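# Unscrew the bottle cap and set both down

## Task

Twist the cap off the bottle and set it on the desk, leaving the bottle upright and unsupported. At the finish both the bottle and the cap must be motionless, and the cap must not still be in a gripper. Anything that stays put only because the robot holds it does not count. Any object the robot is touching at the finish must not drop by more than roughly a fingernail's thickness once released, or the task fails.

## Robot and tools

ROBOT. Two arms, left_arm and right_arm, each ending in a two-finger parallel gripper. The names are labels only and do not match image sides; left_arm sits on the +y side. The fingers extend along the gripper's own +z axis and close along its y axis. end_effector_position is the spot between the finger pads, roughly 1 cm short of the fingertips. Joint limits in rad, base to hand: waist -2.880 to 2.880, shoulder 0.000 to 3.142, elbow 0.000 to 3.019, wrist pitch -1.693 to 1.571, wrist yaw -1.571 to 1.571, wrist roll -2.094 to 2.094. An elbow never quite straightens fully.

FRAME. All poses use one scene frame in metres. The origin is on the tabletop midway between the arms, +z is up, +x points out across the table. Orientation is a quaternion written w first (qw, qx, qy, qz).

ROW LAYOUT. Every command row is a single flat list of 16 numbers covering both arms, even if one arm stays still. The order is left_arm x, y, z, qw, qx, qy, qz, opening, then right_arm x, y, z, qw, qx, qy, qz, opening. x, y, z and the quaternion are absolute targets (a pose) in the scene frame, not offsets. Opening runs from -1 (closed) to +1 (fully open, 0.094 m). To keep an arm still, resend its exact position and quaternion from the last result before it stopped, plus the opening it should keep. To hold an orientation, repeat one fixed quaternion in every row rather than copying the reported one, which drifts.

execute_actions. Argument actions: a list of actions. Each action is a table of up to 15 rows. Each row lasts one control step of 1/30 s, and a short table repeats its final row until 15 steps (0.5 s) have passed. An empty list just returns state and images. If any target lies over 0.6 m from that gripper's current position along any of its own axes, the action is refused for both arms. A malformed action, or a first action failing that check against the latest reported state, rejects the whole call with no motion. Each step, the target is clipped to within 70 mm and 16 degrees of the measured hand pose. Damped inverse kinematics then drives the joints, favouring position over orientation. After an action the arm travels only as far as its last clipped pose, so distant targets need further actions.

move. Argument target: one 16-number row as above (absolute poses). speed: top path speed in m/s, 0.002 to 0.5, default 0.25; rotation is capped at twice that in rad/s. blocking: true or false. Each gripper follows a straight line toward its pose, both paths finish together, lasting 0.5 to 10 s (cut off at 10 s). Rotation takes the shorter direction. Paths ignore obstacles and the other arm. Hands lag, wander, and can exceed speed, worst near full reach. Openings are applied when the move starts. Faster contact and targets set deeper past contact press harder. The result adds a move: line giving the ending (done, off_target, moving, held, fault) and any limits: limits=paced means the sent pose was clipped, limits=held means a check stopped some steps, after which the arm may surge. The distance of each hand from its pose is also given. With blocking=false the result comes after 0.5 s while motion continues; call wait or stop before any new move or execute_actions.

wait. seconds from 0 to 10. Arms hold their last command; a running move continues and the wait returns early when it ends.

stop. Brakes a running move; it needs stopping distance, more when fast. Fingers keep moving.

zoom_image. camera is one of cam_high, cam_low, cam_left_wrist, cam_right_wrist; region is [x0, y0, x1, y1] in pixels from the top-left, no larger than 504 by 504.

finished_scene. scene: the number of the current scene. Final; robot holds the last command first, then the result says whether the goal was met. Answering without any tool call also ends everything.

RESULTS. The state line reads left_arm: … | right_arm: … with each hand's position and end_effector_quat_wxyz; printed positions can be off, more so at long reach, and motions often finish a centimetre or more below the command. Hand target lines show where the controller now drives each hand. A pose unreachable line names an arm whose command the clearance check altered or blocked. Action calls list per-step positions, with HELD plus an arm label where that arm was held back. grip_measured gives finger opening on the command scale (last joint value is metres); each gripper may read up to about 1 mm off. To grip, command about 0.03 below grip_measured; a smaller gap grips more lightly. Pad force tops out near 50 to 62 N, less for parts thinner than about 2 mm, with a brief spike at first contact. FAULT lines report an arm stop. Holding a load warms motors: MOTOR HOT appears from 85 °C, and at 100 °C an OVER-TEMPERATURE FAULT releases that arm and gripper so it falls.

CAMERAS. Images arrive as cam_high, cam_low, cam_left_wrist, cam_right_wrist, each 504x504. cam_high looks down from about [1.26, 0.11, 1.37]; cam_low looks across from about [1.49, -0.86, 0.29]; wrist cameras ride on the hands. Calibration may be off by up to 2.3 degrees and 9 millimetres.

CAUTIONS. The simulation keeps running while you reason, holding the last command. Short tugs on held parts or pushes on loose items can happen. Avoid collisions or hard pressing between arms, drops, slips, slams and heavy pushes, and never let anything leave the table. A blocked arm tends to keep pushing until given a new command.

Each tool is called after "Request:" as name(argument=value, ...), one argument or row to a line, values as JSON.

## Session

Request:
execute_actions(
  actions=[],
)

Scene clock: 0.00 s.
left_arm: end_effector_position=(+0.5592, +0.7745, +0.1219) grip_measured=+1.000 end_effector_quat_wxyz=(+0.058, +0.341, +0.938, +0.005) | right_arm: end_effector_position=(+0.4166, -0.1869, +0.3580) grip_measured=+1.000 end_effector_quat_wxyz=(+0.312, -0.090, +0.751, +0.575)
Joint positions: left_arm=[ 0.889  2.187  2.099 -1.419  0.097  1.436  0.094] | right_arm=[ 0.065  1.039  0.828 -0.187 -1.192  0.583  0.094]
Joint velocities: left_arm=[-0.005  0.005 -0.012  0.022 -0.066 -0.066  0.   ] | right_arm=[-0.015 -0.005 -0.027 -0.012  0.007 -0.022  0.   ]
Motor temperatures (°C, as the motors report them): left_arm=[22 21 22 21 20 18] | right_arm=[22 23 23 19 23 22]
Hand target (left_arm): +0.565, +0.779, +0.137; +0.065, +0.342, +0.937, +0.020
Hand target (right_arm): +0.420, -0.187, +0.368; +0.320, -0.096, +0.748, +0.574
camera_calibration (this result's frames):
cam_left_wrist: T_world_to_cam=[[-0.644191, -0.763854, -0.0393206, 0.953747], [-0.670495, 0.539225, 0.509581, -0.101069], [-0.368043, 0.354632, -0.859524, 0.161163], [0, 0, 0, 1]] pos_world=[0.605944, 0.725868, 0.227528]
cam_right_wrist: T_world_to_cam=[[0.490346, -0.315623, -0.812369, 0.0293913], [-0.854021, -0.359902, -0.375658, 0.428448], [-0.173807, 0.877982, -0.446025, 0.516222], [0, 0, 0, 1]] pos_world=[0.441214, -0.289758, 0.415074]

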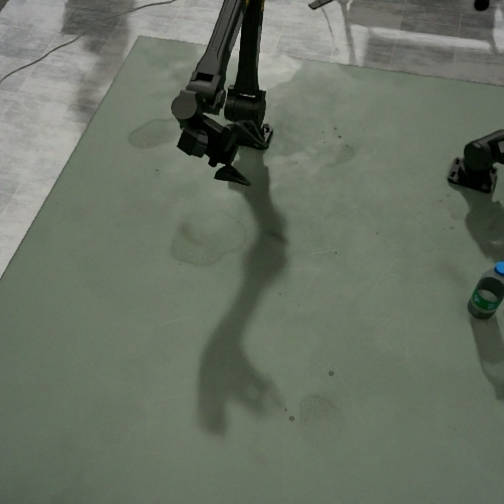

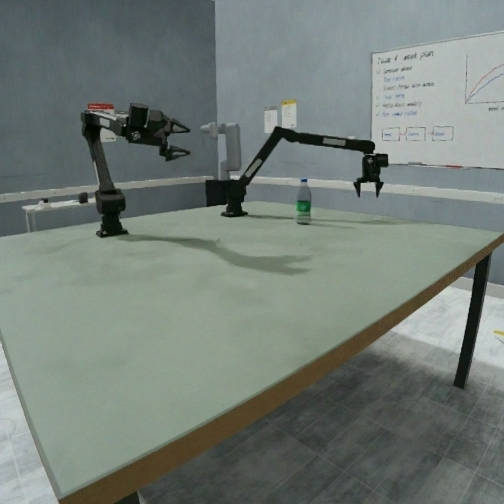

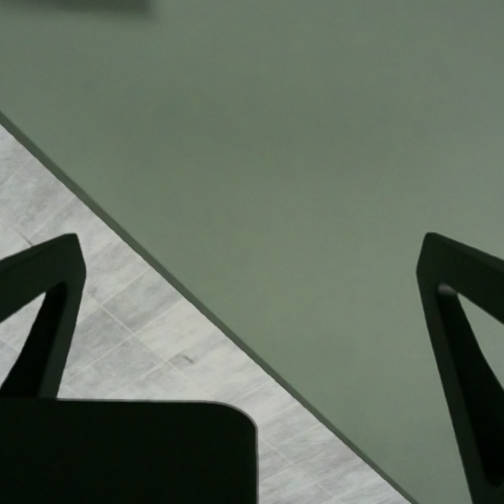

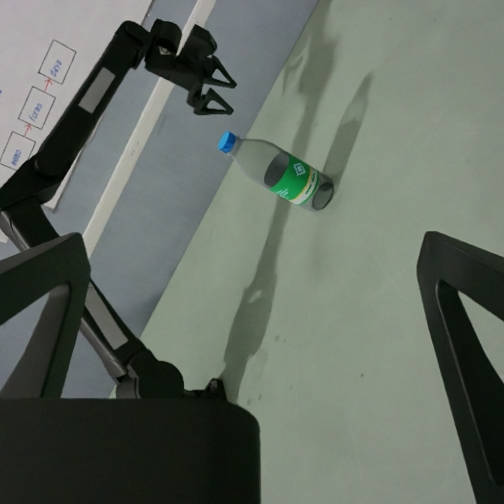

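Request:
move(
  target=[0.46,0.40,0.30,0,0.793,0.609,0,0.2,0.375,0.26,0.085,0.557,-0.383,0.663,0.321,1],
  speed=0.3,
)

Scene clock: 5.10 s.
left_arm: end_effector_position=(+0.4648, +0.3959, +0.2940) grip_measured=+0.203 end_effector_quat_wxyz=(+0.010, +0.788, +0.615, -0.004) | right_arm: end_effector_position=(+0.3694, +0.2465, +0.0719) grip_measured=+1.000 end_effector_quat_wxyz=(+0.536, -0.387, +0.681, +0.315)
Joint positions: left_arm=[ 0.333  1.474  1.541 -1.637  0.021  2.002  0.057] | right_arm=[ 1.123  1.979  0.969  0.781 -0.016  0.01   0.094]
Joint velocities: left_arm=[-0.015 -0.005 -0.027  0.017 -0.051 -0.037 -0.   ] | right_arm=[-0.015 -0.005 -0.012  0.002 -0.007 -0.095  0.   ]
Motor temperatures (°C, as the motors report them): left_arm=[22 22 23 21 20 18] | right_arm=[22 24 25 19 23 22]
Hand target (left_arm): +0.460, +0.396, +0.297; +0.009, +0.793, +0.609, -0.003
Hand target (right_arm): +0.377, +0.258, +0.085; +0.555, -0.386, +0.665, +0.318
Off the commanded pose (left_arm): 0.009 m, 2 deg.
Off the commanded pose (right_arm): 0.020 m, 3 deg.
move: off_target (right_arm)
camera_calibration (this result's frames):
cam_left_wrist: T_world_to_cam=[[-0.96903, 0.246943, 0.000970138, 0.34945], [0.201379, 0.787946, 0.581883, -0.572858], [0.142927, 0.564058, -0.813272, 0.0746221], [0, 0, 0, 1]] pos_world=[0.443324, 0.322996, 0.393686]
cam_right_wrist: T_world_to_cam=[[0.866628, -0.498509, -0.0210978, -0.193873], [-0.389191, -0.648916, -0.653787, 0.356094], [0.312228, 0.574801, -0.756384, -0.0826539], [0, 0, 0, 1]] pos_world=[0.332412, 0.181937, 0.166201]

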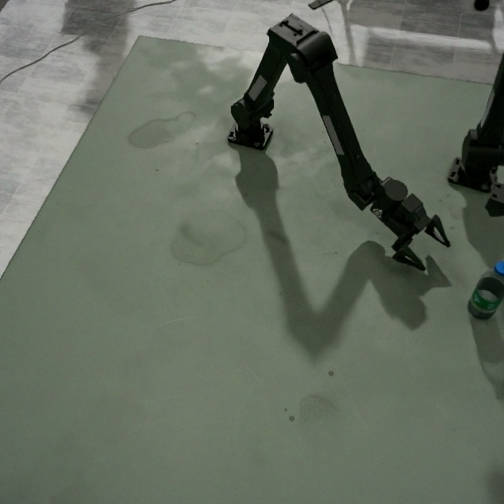

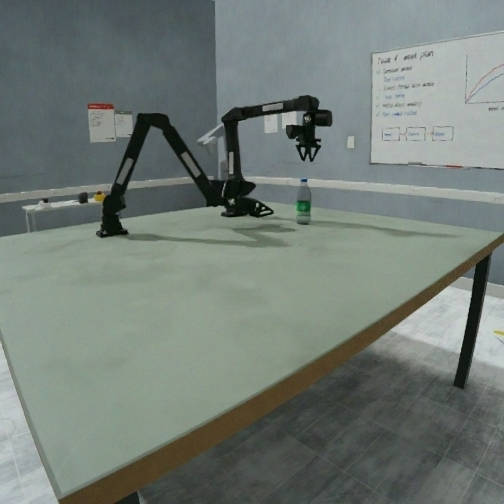

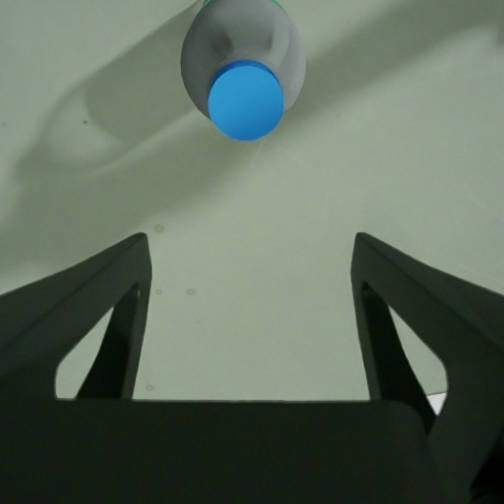

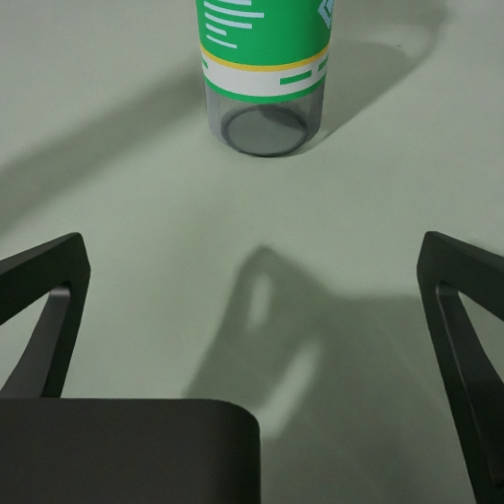

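Request:
move(
  target=[0.457,0.384,0.25,0,0.793,0.609,0,0.1,0.456,0.39,0.088,0.557,-0.383,0.663,0.321,1],
  speed=0.15,
)

Scene clock: 7.60 s.
left_arm: end_effector_position=(+0.4588, +0.3894, +0.2421) grip_measured=+0.103 end_effector_quat_wxyz=(-0.005, +0.794, +0.608, -0.013) | right_arm: end_effector_position=(+0.4491, +0.3800, +0.0957) grip_measured=+1.000 end_effector_quat_wxyz=(+0.556, -0.379, +0.664, +0.325)
Joint positions: left_arm=[ 0.314  1.474  1.405 -1.53   0.004  2.003  0.052] | right_arm=[ 1.123  2.219  1.493  0.555 -0.016  0.008  0.094]
Joint velocities: left_arm=[ 0.015 -0.005  0.002  0.002 -0.007  0.007 -0.001] | right_arm=[ 0.005 -0.005  0.002 -0.051  0.022  0.007  0.   ]
Motor temperatures (°C, as the motors report them): left_arm=[22 22 23 21 20 18] | right_arm=[22 24 26 19 23 22]
Hand target (left_arm): +0.458, +0.384, +0.250; +0.001, +0.793, +0.609, -0.001
Hand target (right_arm): +0.456, +0.389, +0.089; +0.557, -0.383, +0.663, +0.321
Off the commanded pose (left_arm): 0.010 m, 2 deg.
Off the commanded pose (right_arm): 0.014 m, 1 deg.
move: off_target (right_arm)
camera_calibration (this result's frames):
cam_left_wrist: T_world_to_cam=[[-0.963339, 0.266127, 0.0339727, 0.327158], [0.235211, 0.776869, 0.584081, -0.54805], [0.129047, 0.570659, -0.810984, 0.0401732], [0, 0, 0, 1]] pos_world=[0.438887, 0.315772, 0.341571]
cam_right_wrist: T_world_to_cam=[[0.867467, -0.497174, -0.0178483, -0.197156], [-0.367638, -0.616456, -0.696293, 0.471404], [0.335176, 0.610573, -0.717536, -0.193826], [0, 0, 0, 1]] pos_world=[0.409298, 0.310924, 0.185639]

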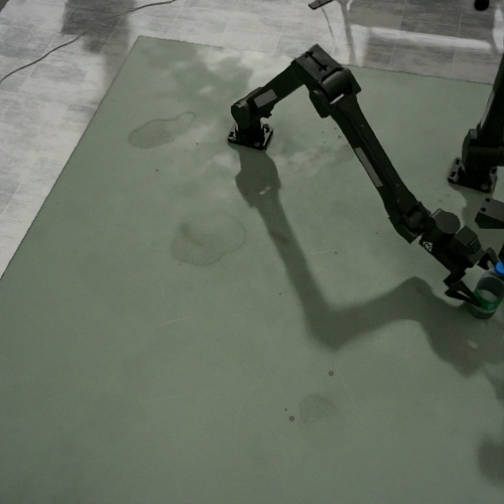

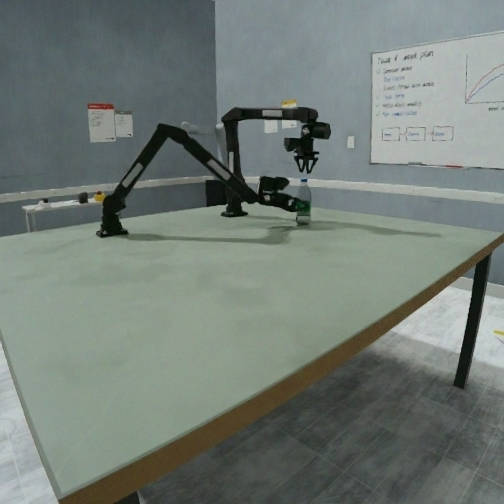

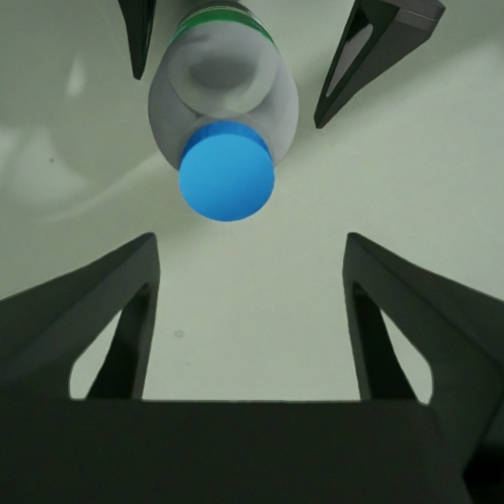

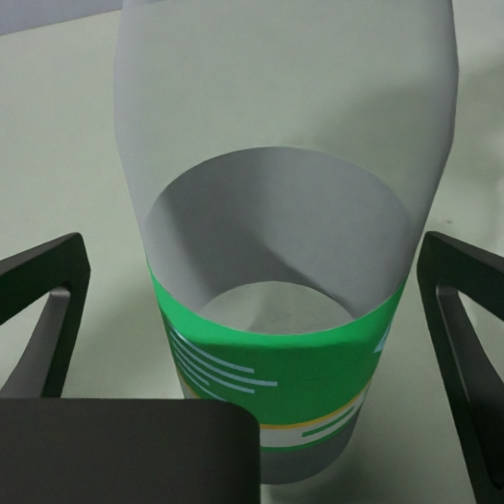

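Request:
move(
  target=[0.457,0.384,0.25,0,0.793,0.609,0,0.1,0.454,0.378,0.092,0.557,-0.383,0.663,0.321,0.22],
  speed=0.1,
)

Scene clock: 8.93 s.
left_arm: end_effector_position=(+0.4585, +0.3895, +0.2428) grip_measured=+0.103 end_effector_quat_wxyz=(-0.004, +0.794, +0.608, -0.012) | right_arm: end_effector_position=(+0.4488, +0.3802, +0.0956) grip_measured=+0.350 end_effector_quat_wxyz=(+0.555, -0.380, +0.664, +0.326)
Joint positions: left_arm=[ 0.314  1.472  1.405 -1.53   0.004  2.003  0.052] | right_arm=[ 1.123  2.219  1.493  0.555 -0.019  0.008  0.063]
Joint velocities: left_arm=[-0.005 -0.015 -0.002  0.012  0.022  0.037 -0.   ] | right_arm=[-0.005 -0.015 -0.002  0.007 -0.081  0.007  0.   ]
Motor temperatures (°C, as the motors report them): left_arm=[22 22 23 21 20 18] | right_arm=[22 24 26 19 23 22]
Hand target (left_arm): +0.457, +0.384, +0.250; +0.000, +0.793, +0.609, -0.000
Hand target (right_arm): +0.454, +0.378, +0.092; +0.557, -0.383, +0.663, +0.321
Off the commanded pose (left_arm): 0.009 m, 2 deg.
Off the commanded pose (right_arm): 0.007 m, 1 deg.
move: done
camera_calibration (this result's frames):
cam_left_wrist: T_world_to_cam=[[-0.963392, 0.266111, 0.0325676, 0.327254], [0.234202, 0.776239, 0.585323, -0.548112], [0.130481, 0.571523, -0.810146, 0.0395783], [0, 0, 0, 1]] pos_world=[0.438479, 0.31576, 0.342229]
cam_right_wrist: T_world_to_cam=[[0.868577, -0.495219, -0.0182451, -0.197967], [-0.366615, -0.617373, -0.69602, 0.471188], [0.333418, 0.611235, -0.717791, -0.193324], [0, 0, 0, 1]] pos_world=[0.409152, 0.311028, 0.185578]

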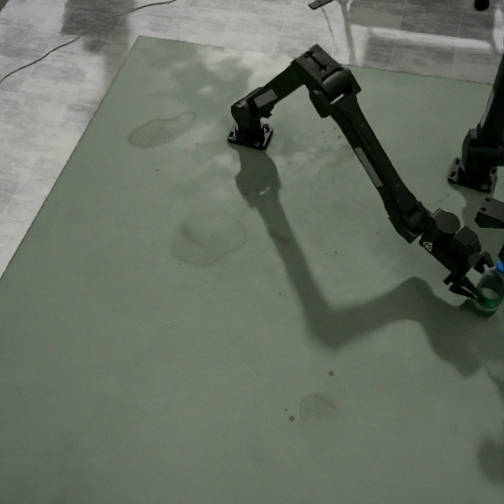

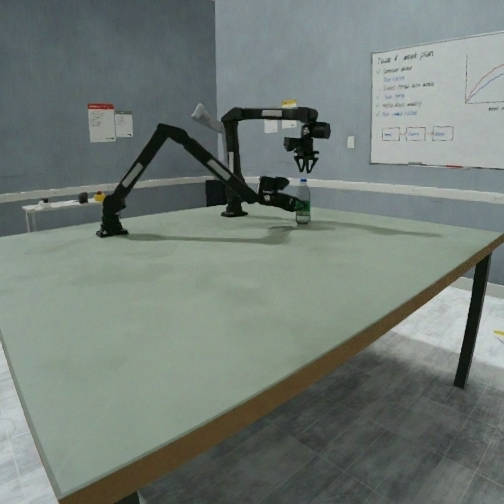

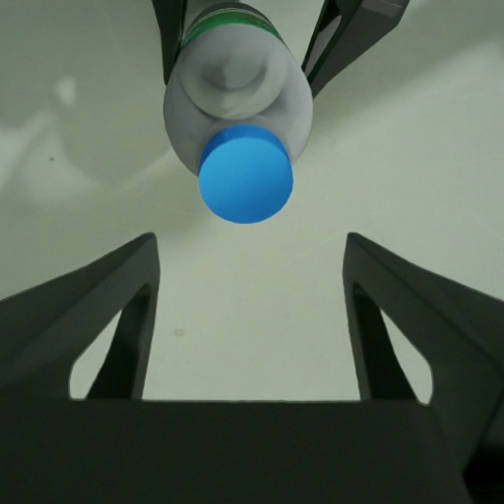

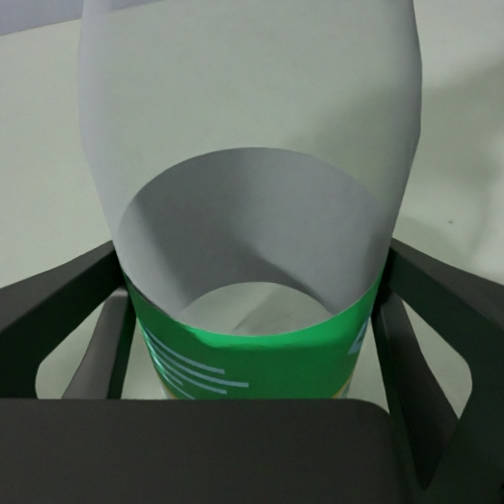

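Request:
move(
  target=[0.458,0.380,0.212,0,0.793,0.609,0,0.0,0.451,0.380,0.094,0.557,-0.383,0.663,0.321,0.3],
  speed=0.06,
)

Request:
zoom_image(
  camera="cam_low",
  region=[275, 150, 335, 210],
)

Scene clock: 11.30 s.
left_arm: end_effector_position=(+0.4577, +0.3847, +0.2091) grip_measured=+0.003 end_effector_quat_wxyz=(-0.002, +0.795, +0.607, -0.008) | right_arm: end_effector_position=(+0.4488, +0.3802, +0.0956) grip_measured=+0.350 end_effector_quat_wxyz=(+0.555, -0.380, +0.664, +0.326)
Joint positions: left_arm=[ 0.303  1.472  1.316 -1.431  0.004  1.994  0.047] | right_arm=[ 1.123  2.219  1.493  0.555 -0.019  0.008  0.063]
Joint velocities: left_arm=[-0.005 -0.005 -0.002  0.017 -0.037 -0.037 -0.001] | right_arm=[-0.024 -0.005  0.002  0.007 -0.022  0.066 -0.   ]
Motor temperatures (°C, as the motors report them): left_arm=[22 22 23 21 20 18] | right_arm=[22 25 27 19 23 22]
Hand target (left_arm): +0.458, +0.380, +0.212; +0.000, +0.793, +0.609, -0.000
Hand target (right_arm): +0.451, +0.380, +0.094; +0.557, -0.383, +0.663, +0.321
Off the commanded pose (left_arm): 0.006 m, 1 deg.
Off the commanded pose (right_arm): 0.003 m, 1 deg.
move: done
camera_calibration (this result's frames):
cam_left_wrist: T_world_to_cam=[[-0.963045, 0.268269, 0.0240132, 0.329621], [0.230486, 0.774705, 0.588819, -0.522909], [0.139359, 0.572594, -0.807908, 0.0100951], [0, 0, 0, 1]] pos_world=[0.436556, 0.310893, 0.30814]
cam_right_wrist: T_world_to_cam=[[0.868577, -0.495219, -0.0182451, -0.197967], [-0.366615, -0.617373, -0.69602, 0.471188], [0.333418, 0.611235, -0.717791, -0.193324], [0, 0, 0, 1]] pos_world=[0.409152, 0.311028, 0.185578]

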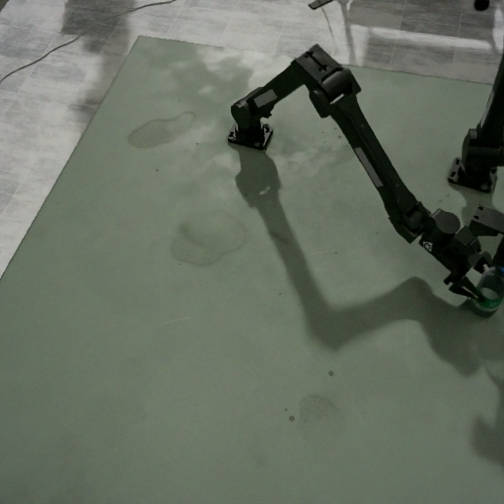

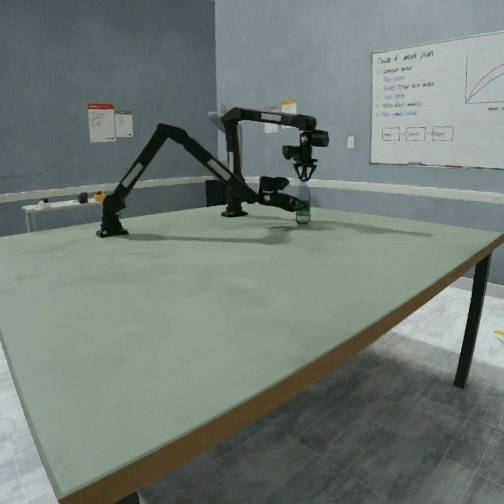

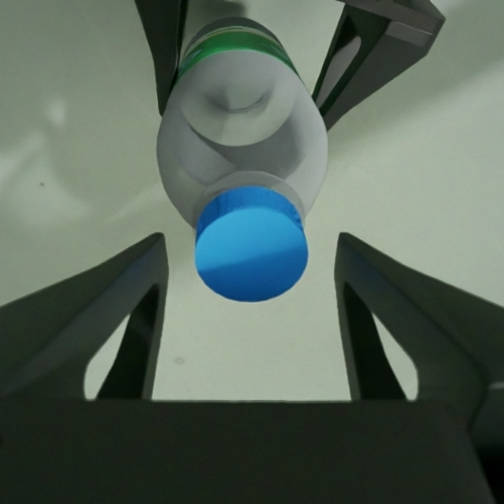

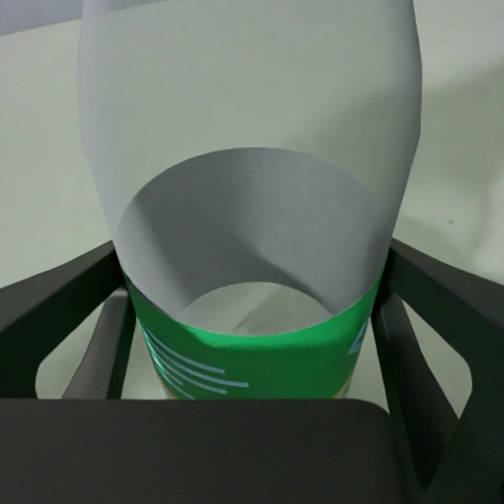

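Region (275, 150, 335, 210) of cam_low's 504x504 image, scaled by 8.400, with more detail than that image has.

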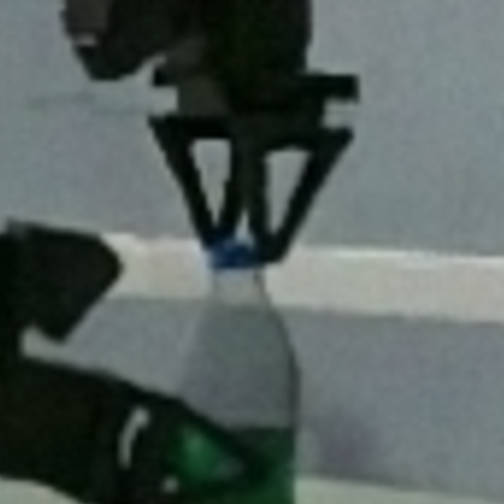

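Request:
move(
  target=[0.457,0.382,0.207,0,0.793,0.609,0,-0.15,0.451,0.380,0.094,0.557,-0.383,0.663,0.321,0.3],
  speed=0.03,
)

Scene clock: 12.67 s.
left_arm: end_effector_position=(+0.4571, +0.3848, +0.2042) grip_measured=-0.147 end_effector_quat_wxyz=(-0.002, +0.795, +0.607, -0.008) | right_arm: end_effector_position=(+0.4488, +0.3802, +0.0956) grip_measured=+0.350 end_effector_quat_wxyz=(+0.555, -0.380, +0.664, +0.326)
Joint positions: left_arm=[ 0.303  1.472  1.303 -1.418  0.003  1.993  0.04 ] | right_arm=[ 1.123  2.219  1.493  0.555 -0.019  0.008  0.063]
Joint velocities: left_arm=[ 0.005 -0.015 -0.022 -0.007  0.081  0.007 -0.   ] | right_arm=[ 0.005 -0.005 -0.012  0.002 -0.022  0.037 -0.   ]
Motor temperatures (°C, as the motors report them): left_arm=[22 22 23 21 20 18] | right_arm=[22 25 27 19 23 22]
Hand target (left_arm): +0.457, +0.382, +0.207; -0.000, +0.793, +0.609, -0.000
Hand target (right_arm): +0.451, +0.380, +0.094; +0.557, -0.383, +0.663, +0.321
Off the commanded pose (left_arm): 0.004 m, 1 deg.
Off the commanded pose (right_arm): 0.003 m, 1 deg.
move: done
camera_calibration (this result's frames):
cam_left_wrist: T_world_to_cam=[[-0.963261, 0.267525, 0.0236428, 0.329588], [0.229534, 0.774357, 0.589649, -0.51951], [0.139438, 0.573413, -0.807313, 0.0057371], [0, 0, 0, 1]] pos_world=[0.435924, 0.310824, 0.303168]
cam_right_wrist: T_world_to_cam=[[0.868577, -0.495219, -0.0182451, -0.197967], [-0.366615, -0.617373, -0.69602, 0.471188], [0.333418, 0.611235, -0.717791, -0.193324], [0, 0, 0, 1]] pos_world=[0.409152, 0.311028, 0.185578]

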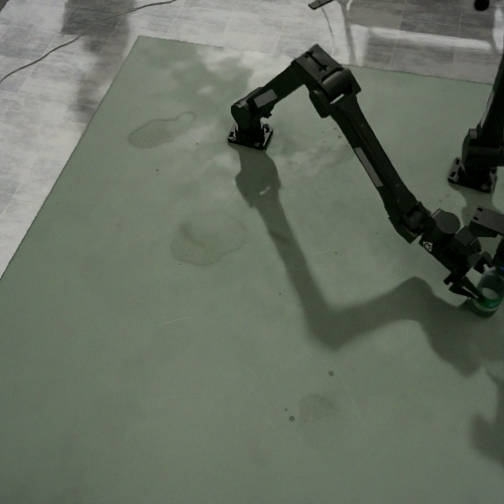

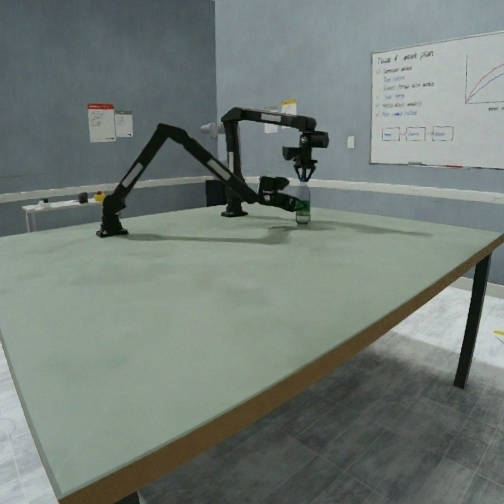

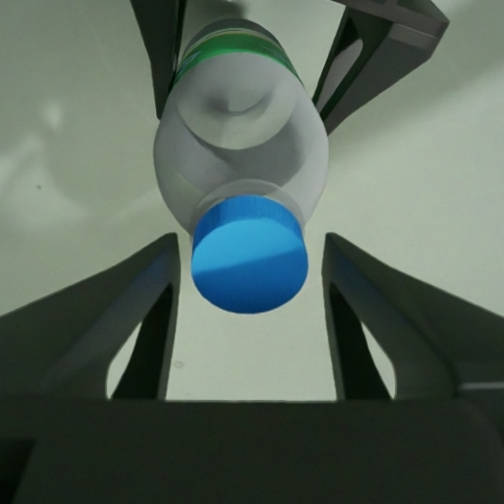

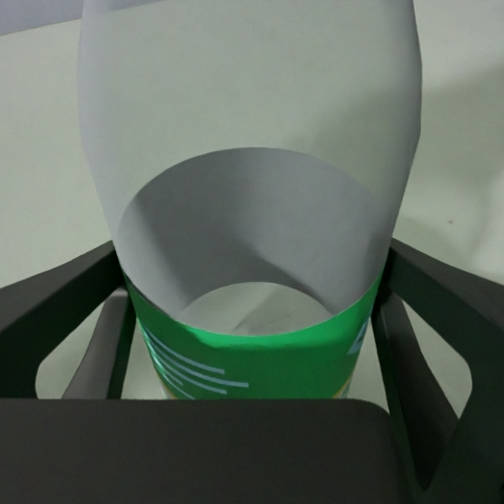

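Close, and start turning to −60°.

Request:
execute_actions(
  actions=[
    [[0.457,0.384,0.208,0,0.793,0.609,0,-0.45,0.451,0.380,0.094,0.557,-0.383,0.663,0.321,0.3],[0.457,0.384,0.208,0,0.793,0.609,0,-0.45,0.451,0.380,0.094,0.557,-0.383,0.663,0.321,0.3],[0.457,0.384,0.208,0,0.793,0.609,0,-0.45,0.451,0.380,0.094,0.557,-0.383,0.663,0.321,0.3],[0.457,0.384,0.208,0,0.793,0.609,0,-0.45,0.451,0.380,0.094,0.557,-0.383,0.663,0.321,0.3],[0.457,0.384,0.208,0,0.793,0.609,0,-0.45,0.451,0.380,0.094,0.557,-0.383,0.663,0.321,0.3],[0.457,0.384,0.208,0,0.793,0.609,0,-0.45,0.451,0.380,0.094,0.557,-0.383,0.663,0.321,0.3],[0.457,0.384,0.208,0,0.766,0.643,0,-0.45,0.451,0.380,0.094,0.557,-0.383,0.663,0.321,0.3],[0.457,0.384,0.208,0,0.766,0.643,0,-0.45,0.451,0.380,0.094,0.557,-0.383,0.663,0.321,0.3],[0.457,0.384,0.208,0,0.737,0.676,0,-0.45,0.451,0.380,0.094,0.557,-0.383,0.663,0.321,0.3],[0.457,0.384,0.208,0,0.737,0.676,0,-0.45,0.451,0.380,0.094,0.557,-0.383,0.663,0.321,0.3],[0.457,0.384,0.208,0,0.676,0.737,0,-0.45,0.451,0.380,0.094,0.557,-0.383,0.663,0.321,0.3]],
    [[0.457,0.384,0.208,0,0.5,0.866,0,-0.45,0.451,0.380,0.094,0.557,-0.383,0.663,0.321,0.3]],
  ],
)

Scene clock: 15.00 s.
left_arm: end_effector_position=(+0.4576, +0.3841, +0.2042) grip_measured=-0.398 end_effector_quat_wxyz=(-0.003, +0.527, +0.850, -0.007) | right_arm: end_effector_position=(+0.4498, +0.3795, +0.0956) grip_measured=+0.350 end_effector_quat_wxyz=(+0.556, -0.379, +0.664, +0.325)
Joint positions: left_arm=[ 0.303  1.472  1.303 -1.416  0.007  1.266  0.028] | right_arm=[ 1.122  2.219  1.493  0.555 -0.015  0.007  0.063]
Joint velocities: left_arm=[ 0.005  0.005 -0.012  0.007  0.007 -0.3    0.   ] | right_arm=[ 0.005  0.005 -0.007 -0.002  0.037 -0.007 -0.001]
Motor temperatures (°C, as the motors report them): left_arm=[22 22 23 21 20 18] | right_arm=[22 25 27 19 23 22]
Hand target (left_arm): +0.457, +0.384, +0.208; +0.000, +0.501, +0.866, -0.001
Hand target (right_arm): +0.451, +0.380, +0.094; +0.557, -0.383, +0.663, +0.321
Off the commanded pose (left_arm): 0.004 m, 4 deg.
Off the commanded pose (right_arm): 0.002 m, 1 deg.
Step readings (end_effector_position; steps 1 to 15: 1st action; 16 to 30: 2nd action):
0: left_arm (+0.4572, +0.3848, +0.2042) | right_arm (+0.4488, +0.3802, +0.0956)
1: left_arm (+0.4572, +0.3848, +0.2042) | right_arm (+0.4488, +0.3802, +0.0956)
2: left_arm (+0.4574, +0.3847, +0.2042) | right_arm (+0.4487, +0.3802, +0.0956)
4: left_arm (+0.4574, +0.3848, +0.2042) | right_arm (+0.4488, +0.3802, +0.0956)
8: left_arm (+0.4574, +0.3848, +0.2042) | right_arm (+0.4488, +0.3802, +0.0956)
15: left_arm (+0.4575, +0.3844, +0.2042) | right_arm (+0.4490, +0.3800, +0.0956)
16: left_arm (+0.4576, +0.3840, +0.2042) | right_arm (+0.4491, +0.3800, +0.0956)
17: left_arm (+0.4576, +0.3839, +0.2042) | right_arm (+0.4492, +0.3799, +0.0956)
19: left_arm (+0.4576, +0.3838, +0.2042) | right_arm (+0.4492, +0.3799, +0.0956)
23: left_arm (+0.4576, +0.3838, +0.2042) | right_arm (+0.4498, +0.3795, +0.0956)
30: end_effector_position above
camera_calibration (this result's frames):
cam_left_wrist: T_world_to_cam=[[-0.897371, -0.440503, 0.0261167, 0.571531], [-0.340211, 0.728327, 0.594808, -0.241797], [-0.281036, 0.524878, -0.803444, 0.216285], [0, 0, 0, 1]] pos_world=[0.491398, 0.314346, 0.302669]
cam_right_wrist: T_world_to_cam=[[0.866601, -0.498715, -0.0169086, -0.197105], [-0.36829, -0.616368, -0.696027, 0.471564], [0.336697, 0.609405, -0.717816, -0.194077], [0, 0, 0, 1]] pos_world=[0.409829, 0.31063, 0.185577]

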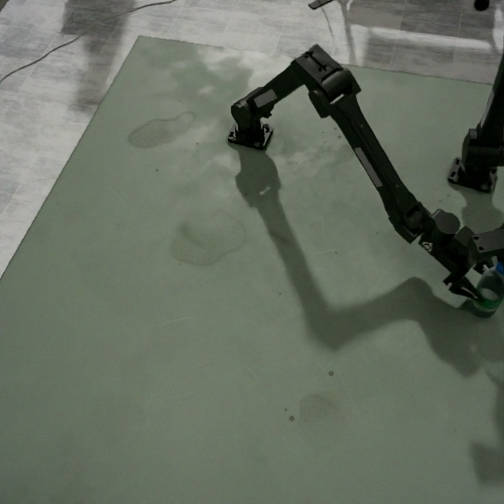

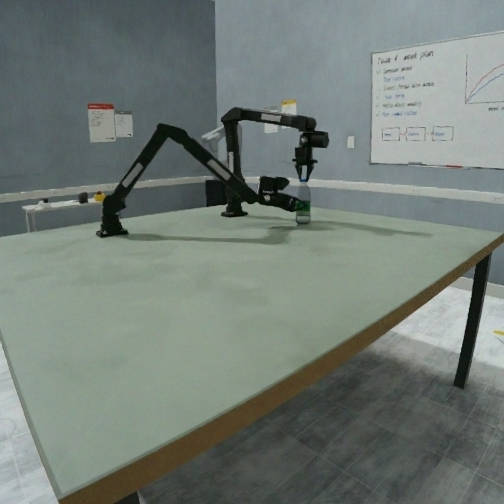

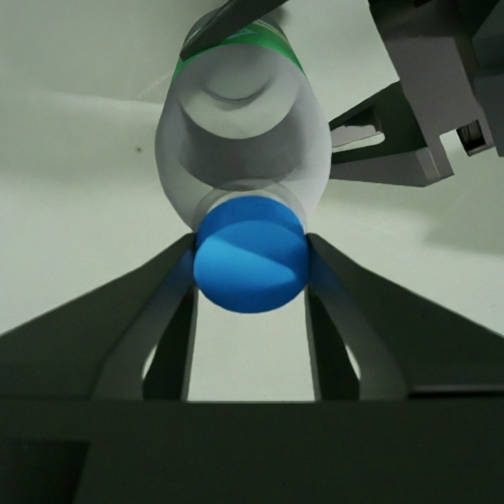

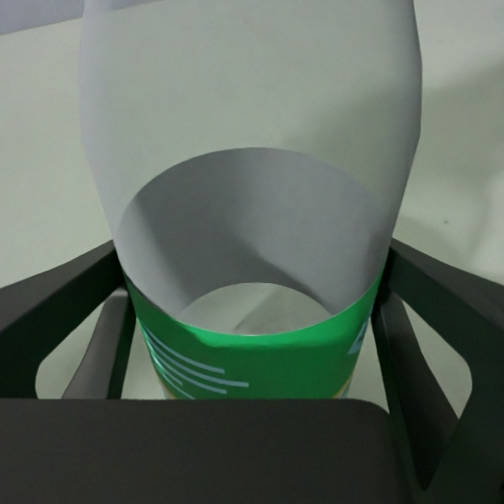

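Request:
execute_actions(
  actions=[
    [[0.457,0.384,0.209,0,0,1,0,-0.45,0.451,0.380,0.094,0.557,-0.383,0.663,0.321,0.3]],
    [[0.457,0.384,0.209,0,-0.423,0.906,0,-0.45,0.451,0.380,0.094,0.557,-0.383,0.663,0.321,0.3]],
    [[0.457,0.384,0.21,0,-0.737,0.676,0,-0.45,0.451,0.380,0.094,0.557,-0.383,0.663,0.321,0.3]],
    [[0.457,0.384,0.21,0,-0.887,0.462,0,-0.45,0.451,0.380,0.094,0.557,-0.383,0.663,0.321,0.3]],
    [[0.457,0.384,0.21,0,-0.887,0.462,0,-0.45,0.451,0.380,0.094,0.557,-0.383,0.663,0.321,0.3]],
    [[0.457,0.384,0.209,0,-0.887,0.462,0,-0.2,0.451,0.380,0.094,0.557,-0.383,0.663,0.321,0.3],[0.457,0.384,0.209,0,-0.887,0.462,0,-0.2,0.451,0.380,0.094,0.557,-0.383,0.663,0.321,0.3],[0.457,0.384,0.209,0,-0.887,0.462,0,-0.2,0.451,0.380,0.094,0.557,-0.383,0.663,0.321,0.3],[0.457,0.384,0.209,0,-0.5,0.866,0,-0.2,0.451,0.380,0.094,0.557,-0.383,0.663,0.321,0.3]],
    [[0.457,0.384,0.209,0,-0.17,0.985,0,-0.2,0.451,0.380,0.094,0.557,-0.383,0.663,0.321,0.3]],
    [[0.457,0.384,0.209,0,0.26,0.966,0,-0.2,0.451,0.380,0.094,0.557,-0.383,0.663,0.321,0.3]],
    [[0.457,0.384,0.209,0,0.61,0.793,0,-0.2,0.451,0.380,0.094,0.557,-0.383,0.663,0.321,0.3]],
    [[0.457,0.384,0.209,0,0.793,0.609,0,-0.2,0.451,0.380,0.094,0.557,-0.383,0.663,0.321,0.3]],
  ],
)

Scene clock: 21.63 s.
left_arm: end_effector_position=(+0.4586, +0.3868, +0.2059) grip_measured=-0.203 end_effector_quat_wxyz=(-0.007, +0.528, +0.849, +0.006) | right_arm: end_effector_position=(+0.4488, +0.3802, +0.0956) grip_measured=+0.350 end_effector_quat_wxyz=(+0.556, -0.382, +0.663, +0.325)
Joint positions: left_arm=[ 0.299  1.467  1.303 -1.409 -0.019  1.264  0.037] | right_arm=[ 1.123  2.219  1.493  0.555 -0.019  0.002  0.063]
Joint velocities: left_arm=[ 0.005 -0.005 -0.012  0.007 -0.051  1.238  0.001] | right_arm=[ 0.005 -0.005  0.002 -0.002  0.007  0.007  0.001]
Motor temperatures (°C, as the motors report them): left_arm=[22 22 24 21 20 18] | right_arm=[22 26 27 19 23 22]
Hand target (left_arm): +0.457, +0.384, +0.209; -0.008, +0.614, +0.789, +0.008
Hand target (right_arm): +0.451, +0.380, +0.094; +0.557, -0.383, +0.663, +0.321
Off the commanded pose (left_arm): 0.005 m, 41 deg; orientation clipped at the last step of the last action.
Off the commanded pose (right_arm): 0.003 m, 0 deg.
Step readings (end_effector_position; steps 1 to 15: 1st action; 16 to 30: 2nd action; 31 to 45: 3rd action; 46 to 60: 4th action; 61 to 75: 5th action; 76 to 90: 6th action; 91 to 105: 7th action; 106 to 120: 8th action; 121 to 135: 9th action; 136 to 150: 10th action):
0: left_arm (+0.4576, +0.3841, +0.2042) | right_arm (+0.4498, +0.3795, +0.0956)
1: left_arm (+0.4573, +0.3835, +0.2042) | right_arm (+0.4498, +0.3795, +0.0956)
2: left_arm (+0.4570, +0.3830, +0.2042) | right_arm (+0.4499, +0.3795, +0.0956)
4: left_arm (+0.4568, +0.3827, +0.2042) | right_arm (+0.4499, +0.3795, +0.0956)
8: left_arm (+0.4567, +0.3825, +0.2042) | right_arm (+0.4499, +0.3795, +0.0956)
15: left_arm (+0.4565, +0.3821, +0.2042) | right_arm (+0.4502, +0.3794, +0.0956)
16: left_arm (+0.4562, +0.3816, +0.2042) | right_arm (+0.4502, +0.3794, +0.0956)
17: left_arm (+0.4562, +0.3815, +0.2042) | right_arm (+0.4502, +0.3794, +0.0956)
19: left_arm (+0.4561, +0.3812, +0.2042) | right_arm (+0.4502, +0.3794, +0.0956)
23: left_arm (+0.4560, +0.3807, +0.2043) | right_arm (+0.4502, +0.3794, +0.0956)
30: left_arm (+0.4561, +0.3800, +0.2044) | right_arm (+0.4502, +0.3794, +0.0956)
31: left_arm (+0.4561, +0.3795, +0.2044) | right_arm (+0.4502, +0.3794, +0.0956)
32: left_arm (+0.4561, +0.3794, +0.2045) | right_arm (+0.4502, +0.3794, +0.0956)
34: left_arm (+0.4561, +0.3791, +0.2045) | right_arm (+0.4502, +0.3794, +0.0956)
38: left_arm (+0.4562, +0.3787, +0.2045) | right_arm (+0.4502, +0.3794, +0.0956)
45: left_arm (+0.4563, +0.3780, +0.2047) | right_arm (+0.4498, +0.3795, +0.0956)
46: left_arm (+0.4563, +0.3778, +0.2047) | right_arm (+0.4498, +0.3796, +0.0956)
47: left_arm (+0.4564, +0.3777, +0.2047) | right_arm (+0.4497, +0.3796, +0.0956)
49: left_arm (+0.4564, +0.3777, +0.2048) | right_arm (+0.4495, +0.3797, +0.0956)
53: left_arm (+0.4571, +0.3780, +0.2049) | right_arm (+0.4493, +0.3798, +0.0956)
60: left_arm (+0.4589, +0.3784, +0.2054) | right_arm (+0.4492, +0.3799, +0.0956)
61: left_arm (+0.4591, +0.3787, +0.2055) | right_arm (+0.4491, +0.3799, +0.0956)
62: left_arm (+0.4593, +0.3789, +0.2055) | right_arm (+0.4491, +0.3799, +0.0956)
64: left_arm (+0.4596, +0.3795, +0.2056) | right_arm (+0.4491, +0.3800, +0.0956)
68: left_arm (+0.4600, +0.3808, +0.2057) | right_arm (+0.4488, +0.3801, +0.0956)
75: left_arm (+0.4598, +0.3833, +0.2059) | right_arm (+0.4479, +0.3807, +0.0956)
76: left_arm (+0.4596, +0.3838, +0.2059) | right_arm (+0.4482, +0.3805, +0.0956)
77: left_arm (+0.4592, +0.3849, +0.2059) | right_arm (+0.4484, +0.3804, +0.0956)
79: left_arm (+0.4588, +0.3864, +0.2058) | right_arm (+0.4487, +0.3802, +0.0956)
83: left_arm (+0.4584, +0.3884, +0.2058) | right_arm (+0.4488, +0.3802, +0.0956)
90: left_arm (+0.4582, +0.3893, +0.2059) | right_arm (+0.4488, +0.3802, +0.0956)
91: left_arm (+0.4582, +0.3895, +0.2059) | right_arm (+0.4488, +0.3802, +0.0956)
92: left_arm (+0.4582, +0.3896, +0.2059) | right_arm (+0.4488, +0.3802, +0.0956)
94: left_arm (+0.4581, +0.3898, +0.2059) | right_arm (+0.4488, +0.3802, +0.0956)
98: left_arm (+0.4581, +0.3897, +0.2059) | right_arm (+0.4488, +0.3802, +0.0956)
105: left_arm (+0.4582, +0.3896, +0.2059) | right_arm (+0.4488, +0.3802, +0.0956)
106: left_arm (+0.4582, +0.3895, +0.2059) | right_arm (+0.4488, +0.3802, +0.0956)
107: left_arm (+0.4582, +0.3894, +0.2059) | right_arm (+0.4488, +0.3802, +0.0956)
109: left_arm (+0.4583, +0.3887, +0.2059) | right_arm (+0.4488, +0.3802, +0.0956)
113: left_arm (+0.4584, +0.3879, +0.2059) | right_arm (+0.4488, +0.3802, +0.0956)
120: left_arm (+0.4585, +0.3873, +0.2059) | right_arm (+0.4488, +0.3802, +0.0956)
121: left_arm (+0.4585, +0.3873, +0.2059) | right_arm (+0.4488, +0.3802, +0.0956)
122: left_arm (+0.4586, +0.3871, +0.2059) | right_arm (+0.4488, +0.3802, +0.0956)
124: left_arm (+0.4586, +0.3870, +0.2059) | right_arm (+0.4488, +0.3802, +0.0956)
128: left_arm (+0.4586, +0.3868, +0.2059) | right_arm (+0.4488, +0.3802, +0.0956)
135: left_arm (+0.4586, +0.3868, +0.2059) | right_arm (+0.4488, +0.3802, +0.0956)
136: left_arm (+0.4586, +0.3868, +0.2059) | right_arm (+0.4488, +0.3802, +0.0956)
137: left_arm (+0.4586, +0.3868, +0.2059) | right_arm (+0.4488, +0.3802, +0.0956)
139: left_arm (+0.4586, +0.3868, +0.2059) | right_arm (+0.4488, +0.3802, +0.0956)
143: left_arm (+0.4586, +0.3868, +0.2059) | right_arm (+0.4488, +0.3802, +0.0956)
150: end_effector_position above
camera_calibration (this result's frames):
cam_left_wrist: T_world_to_cam=[[-0.898595, -0.438715, 0.00747864, 0.577346], [-0.342834, 0.712641, 0.612052, -0.240698], [-0.273846, 0.547423, -0.790782, 0.20191], [0, 0, 0, 1]] pos_world=[0.491573, 0.314291, 0.302669]
cam_right_wrist: T_world_to_cam=[[0.869098, -0.494469, -0.0129832, -0.19899], [-0.362874, -0.619525, -0.696069, 0.470331], [0.336141, 0.609664, -0.717858, -0.193942], [0, 0, 0, 1]] pos_world=[0.408804, 0.311227, 0.185576]

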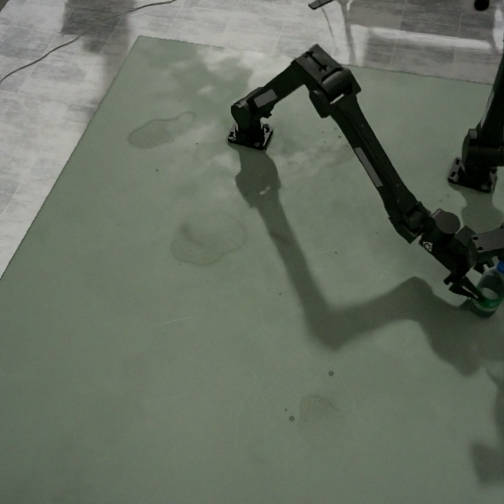

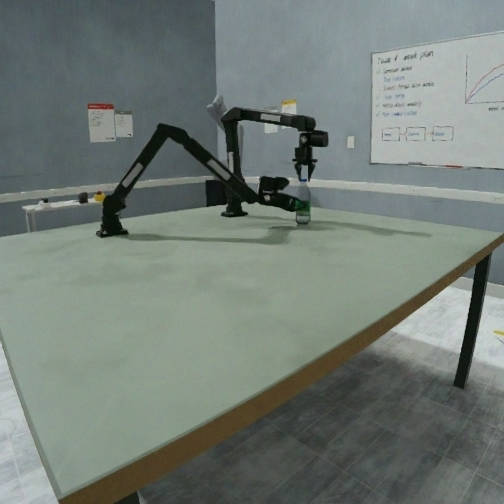

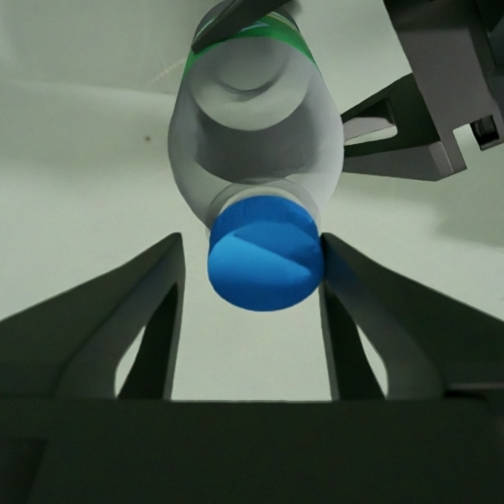

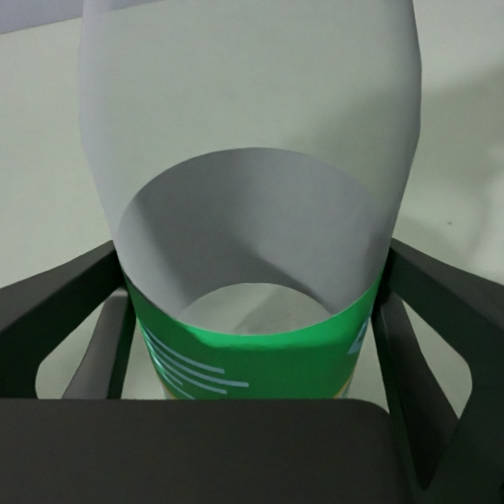

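Request:
execute_actions(
  actions=[
    [[0.457,0.382,0.209,0,0.793,0.609,0,-0.15,0.451,0.380,0.094,0.557,-0.383,0.663,0.321,0.3]],
    [[0.457,0.382,0.209,0,0.793,0.609,0,-0.15,0.451,0.380,0.094,0.557,-0.383,0.663,0.321,0.3],[0.457,0.382,0.209,0,0.793,0.609,0,-0.15,0.451,0.380,0.094,0.557,-0.383,0.663,0.321,0.3],[0.457,0.382,0.209,0,0.793,0.609,0,-0.45,0.451,0.380,0.094,0.557,-0.383,0.663,0.321,0.3],[0.457,0.382,0.209,0,0.793,0.609,0,-0.45,0.451,0.380,0.094,0.557,-0.383,0.663,0.321,0.3],[0.457,0.382,0.209,0,0.793,0.609,0,-0.45,0.451,0.380,0.094,0.557,-0.383,0.663,0.321,0.3],[0.457,0.382,0.209,0,0.793,0.609,0,-0.45,0.451,0.380,0.094,0.557,-0.383,0.663,0.321,0.3],[0.457,0.382,0.209,0,0.793,0.609,0,-0.45,0.451,0.380,0.094,0.557,-0.383,0.663,0.321,0.3],[0.457,0.383,0.21,0,0.609,0.793,0,-0.45,0.451,0.380,0.094,0.557,-0.383,0.663,0.321,0.3]],
    [[0.457,0.383,0.211,0,0.3,0.954,0,-0.45,0.451,0.380,0.094,0.557,-0.383,0.663,0.321,0.3]],
    [[0.457,0.383,0.212,0,-0.03,1,0,-0.45,0.451,0.380,0.094,0.557,-0.383,0.663,0.321,0.3]],
    [[0.457,0.383,0.213,0,-0.35,0.937,0,-0.45,0.451,0.380,0.094,0.557,-0.383,0.663,0.321,0.3]],
    [[0.457,0.383,0.215,0,-0.636,0.772,0,-0.45,0.451,0.380,0.094,0.557,-0.383,0.663,0.321,0.3]],
    [[0.457,0.383,0.218,0,-0.85,0.527,0,-0.45,0.451,0.380,0.094,0.557,-0.383,0.663,0.321,0.3]],
    [[0.458,0.383,0.225,0,-0.887,0.462,0,-0.45,0.451,0.380,0.094,0.557,-0.383,0.663,0.321,0.3]],
  ],
)

Scene clock: 27.93 s.
left_arm: end_effector_position=(+0.4532, +0.3810, +0.2074) grip_measured=-0.400 end_effector_quat_wxyz=(+0.012, +0.868, -0.497, -0.007) | right_arm: end_effector_position=(+0.4464, +0.3816, +0.0956) grip_measured=+0.350 end_effector_quat_wxyz=(+0.556, -0.388, +0.659, +0.324)
Joint positions: left_arm=[ 0.299  1.465  1.305 -1.436  0.01  -1.95   0.028] | right_arm=[ 1.125  2.219  1.493  0.555 -0.025 -0.009  0.063]
Joint velocities: left_arm=[-0.005 -0.005  0.012  0.012 -0.022 -0.418  0.001] | right_arm=[-0.015 -0.005 -0.012 -0.022  0.022 -0.007 -0.001]
Motor temperatures (°C, as the motors report them): left_arm=[22 22 24 21 20 18] | right_arm=[22 27 28 19 23 22]
Hand target (left_arm): +0.457, +0.383, +0.225; +0.001, +0.886, -0.463, +0.001
Hand target (right_arm): +0.451, +0.380, +0.094; +0.557, -0.383, +0.663, +0.321
Off the commanded pose (left_arm): 0.018 m, 5 deg.
Off the commanded pose (right_arm): 0.005 m, 1 deg.
Step readings (end_effector_position; steps 1 to 15: 1st action; 16 to 30: 2nd action; 31 to 45: 3rd action; 46 to 60: 4th action; 61 to 75: 5th action; 76 to 90: 6th action; 91 to 105: 7th action; 106 to 120: 8th action):
0: left_arm (+0.4586, +0.3868, +0.2059) | right_arm (+0.4488, +0.3802, +0.0956)
1: left_arm (+0.4586, +0.3868, +0.2059) | right_arm (+0.4488, +0.3802, +0.0956)
2: left_arm (+0.4586, +0.3868, +0.2059) | right_arm (+0.4488, +0.3802, +0.0956)
4: left_arm (+0.4586, +0.3868, +0.2059) | right_arm (+0.4488, +0.3802, +0.0956)
8: left_arm (+0.4588, +0.3856, +0.2059) | right_arm (+0.4488, +0.3802, +0.0956)
15: left_arm (+0.4590, +0.3842, +0.2058) | right_arm (+0.4488, +0.3802, +0.0956)
16: left_arm (+0.4590, +0.3842, +0.2058) | right_arm (+0.4488, +0.3802, +0.0956)
17: left_arm (+0.4590, +0.3842, +0.2058) | right_arm (+0.4488, +0.3802, +0.0956)
19: left_arm (+0.4584, +0.3841, +0.2058) | right_arm (+0.4493, +0.3799, +0.0956)
23: left_arm (+0.4584, +0.3834, +0.2058) | right_arm (+0.4496, +0.3797, +0.0956)
30: left_arm (+0.4582, +0.3831, +0.2059) | right_arm (+0.4499, +0.3795, +0.0956)
31: left_arm (+0.4580, +0.3830, +0.2059) | right_arm (+0.4499, +0.3795, +0.0956)
32: left_arm (+0.4578, +0.3829, +0.2059) | right_arm (+0.4499, +0.3795, +0.0956)
34: left_arm (+0.4577, +0.3829, +0.2059) | right_arm (+0.4499, +0.3795, +0.0956)
38: left_arm (+0.4573, +0.3828, +0.2059) | right_arm (+0.4499, +0.3795, +0.0956)
45: left_arm (+0.4571, +0.3825, +0.2059) | right_arm (+0.4502, +0.3794, +0.0956)
46: left_arm (+0.4568, +0.3823, +0.2059) | right_arm (+0.4502, +0.3794, +0.0956)
47: left_arm (+0.4565, +0.3821, +0.2059) | right_arm (+0.4502, +0.3794, +0.0956)
49: left_arm (+0.4564, +0.3820, +0.2059) | right_arm (+0.4502, +0.3794, +0.0956)
53: left_arm (+0.4562, +0.3817, +0.2059) | right_arm (+0.4502, +0.3794, +0.0956)
60: left_arm (+0.4561, +0.3813, +0.2060) | right_arm (+0.4502, +0.3794, +0.0956)
61: left_arm (+0.4559, +0.3809, +0.2060) | right_arm (+0.4502, +0.3794, +0.0956)
62: left_arm (+0.4557, +0.3807, +0.2061) | right_arm (+0.4502, +0.3794, +0.0956)
64: left_arm (+0.4558, +0.3805, +0.2061) | right_arm (+0.4502, +0.3794, +0.0956)
68: left_arm (+0.4558, +0.3801, +0.2061) | right_arm (+0.4502, +0.3794, +0.0956)
75: left_arm (+0.4559, +0.3796, +0.2064) | right_arm (+0.4499, +0.3795, +0.0956)
76: left_arm (+0.4556, +0.3791, +0.2064) | right_arm (+0.4499, +0.3795, +0.0956)
77: left_arm (+0.4556, +0.3788, +0.2064) | right_arm (+0.4499, +0.3795, +0.0956)
79: left_arm (+0.4556, +0.3785, +0.2064) | right_arm (+0.4498, +0.3795, +0.0956)
83: left_arm (+0.4557, +0.3783, +0.2064) | right_arm (+0.4496, +0.3796, +0.0956)
90: left_arm (+0.4555, +0.3790, +0.2066) | right_arm (+0.4493, +0.3798, +0.0956)
91: left_arm (+0.4556, +0.3788, +0.2066) | right_arm (+0.4492, +0.3799, +0.0956)
92: left_arm (+0.4556, +0.3788, +0.2066) | right_arm (+0.4492, +0.3799, +0.0956)
94: left_arm (+0.4556, +0.3788, +0.2066) | right_arm (+0.4490, +0.3800, +0.0956)
98: left_arm (+0.4556, +0.3788, +0.2066) | right_arm (+0.4487, +0.3802, +0.0956)
105: left_arm (+0.4555, +0.3793, +0.2067) | right_arm (+0.4483, +0.3804, +0.0956)
106: left_arm (+0.4549, +0.3792, +0.2069) | right_arm (+0.4480, +0.3806, +0.0956)
107: left_arm (+0.4547, +0.3792, +0.2073) | right_arm (+0.4478, +0.3807, +0.0956)
109: left_arm (+0.4537, +0.3790, +0.2075) | right_arm (+0.4475, +0.3809, +0.0956)
113: left_arm (+0.4535, +0.3795, +0.2075) | right_arm (+0.4472, +0.3811, +0.0956)
120: end_effector_position above
camera_calibration (this result's frames):
cam_left_wrist: T_world_to_cam=[[0.864447, 0.502439, -0.0169367, -0.582638], [0.41199, -0.688719, 0.5966, -0.0443348], [0.28809, -0.522707, -0.80236, 0.360284], [0, 0, 0, 1]] pos_world=[0.418131, 0.450529, 0.30566]
cam_right_wrist: T_world_to_cam=[[0.87434, -0.485304, -0.00325217, -0.202989], [-0.350392, -0.626613, -0.696119, 0.467465], [0.335791, 0.609784, -0.717919, -0.193866], [0, 0, 0, 1]] pos_world=[0.406375, 0.312624, 0.185571]

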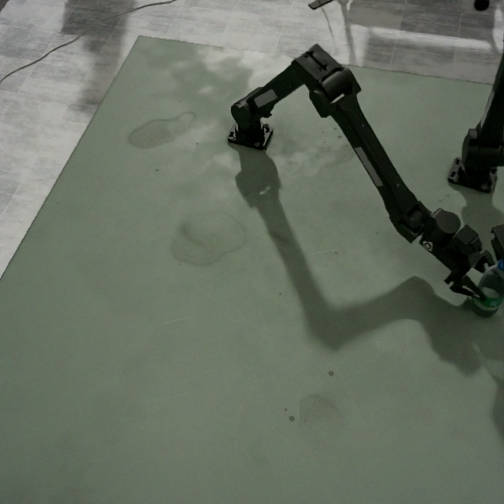

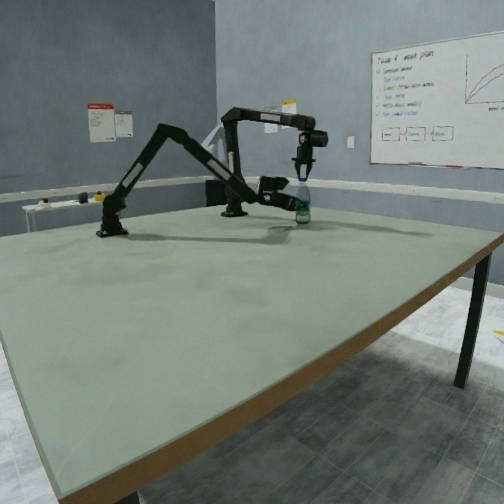

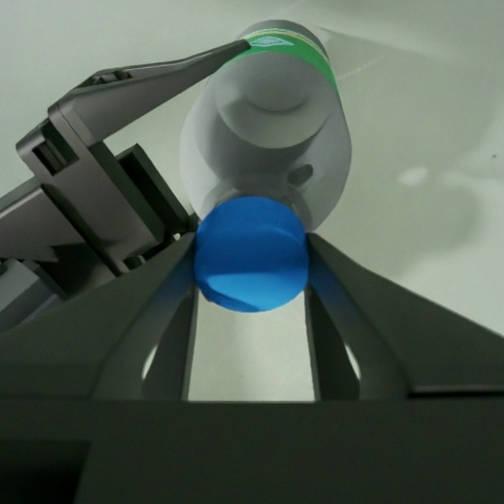

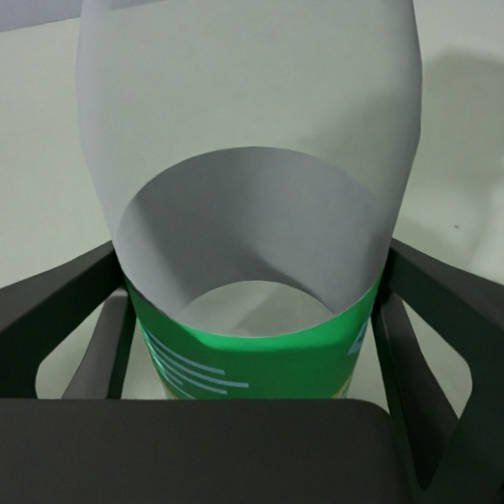

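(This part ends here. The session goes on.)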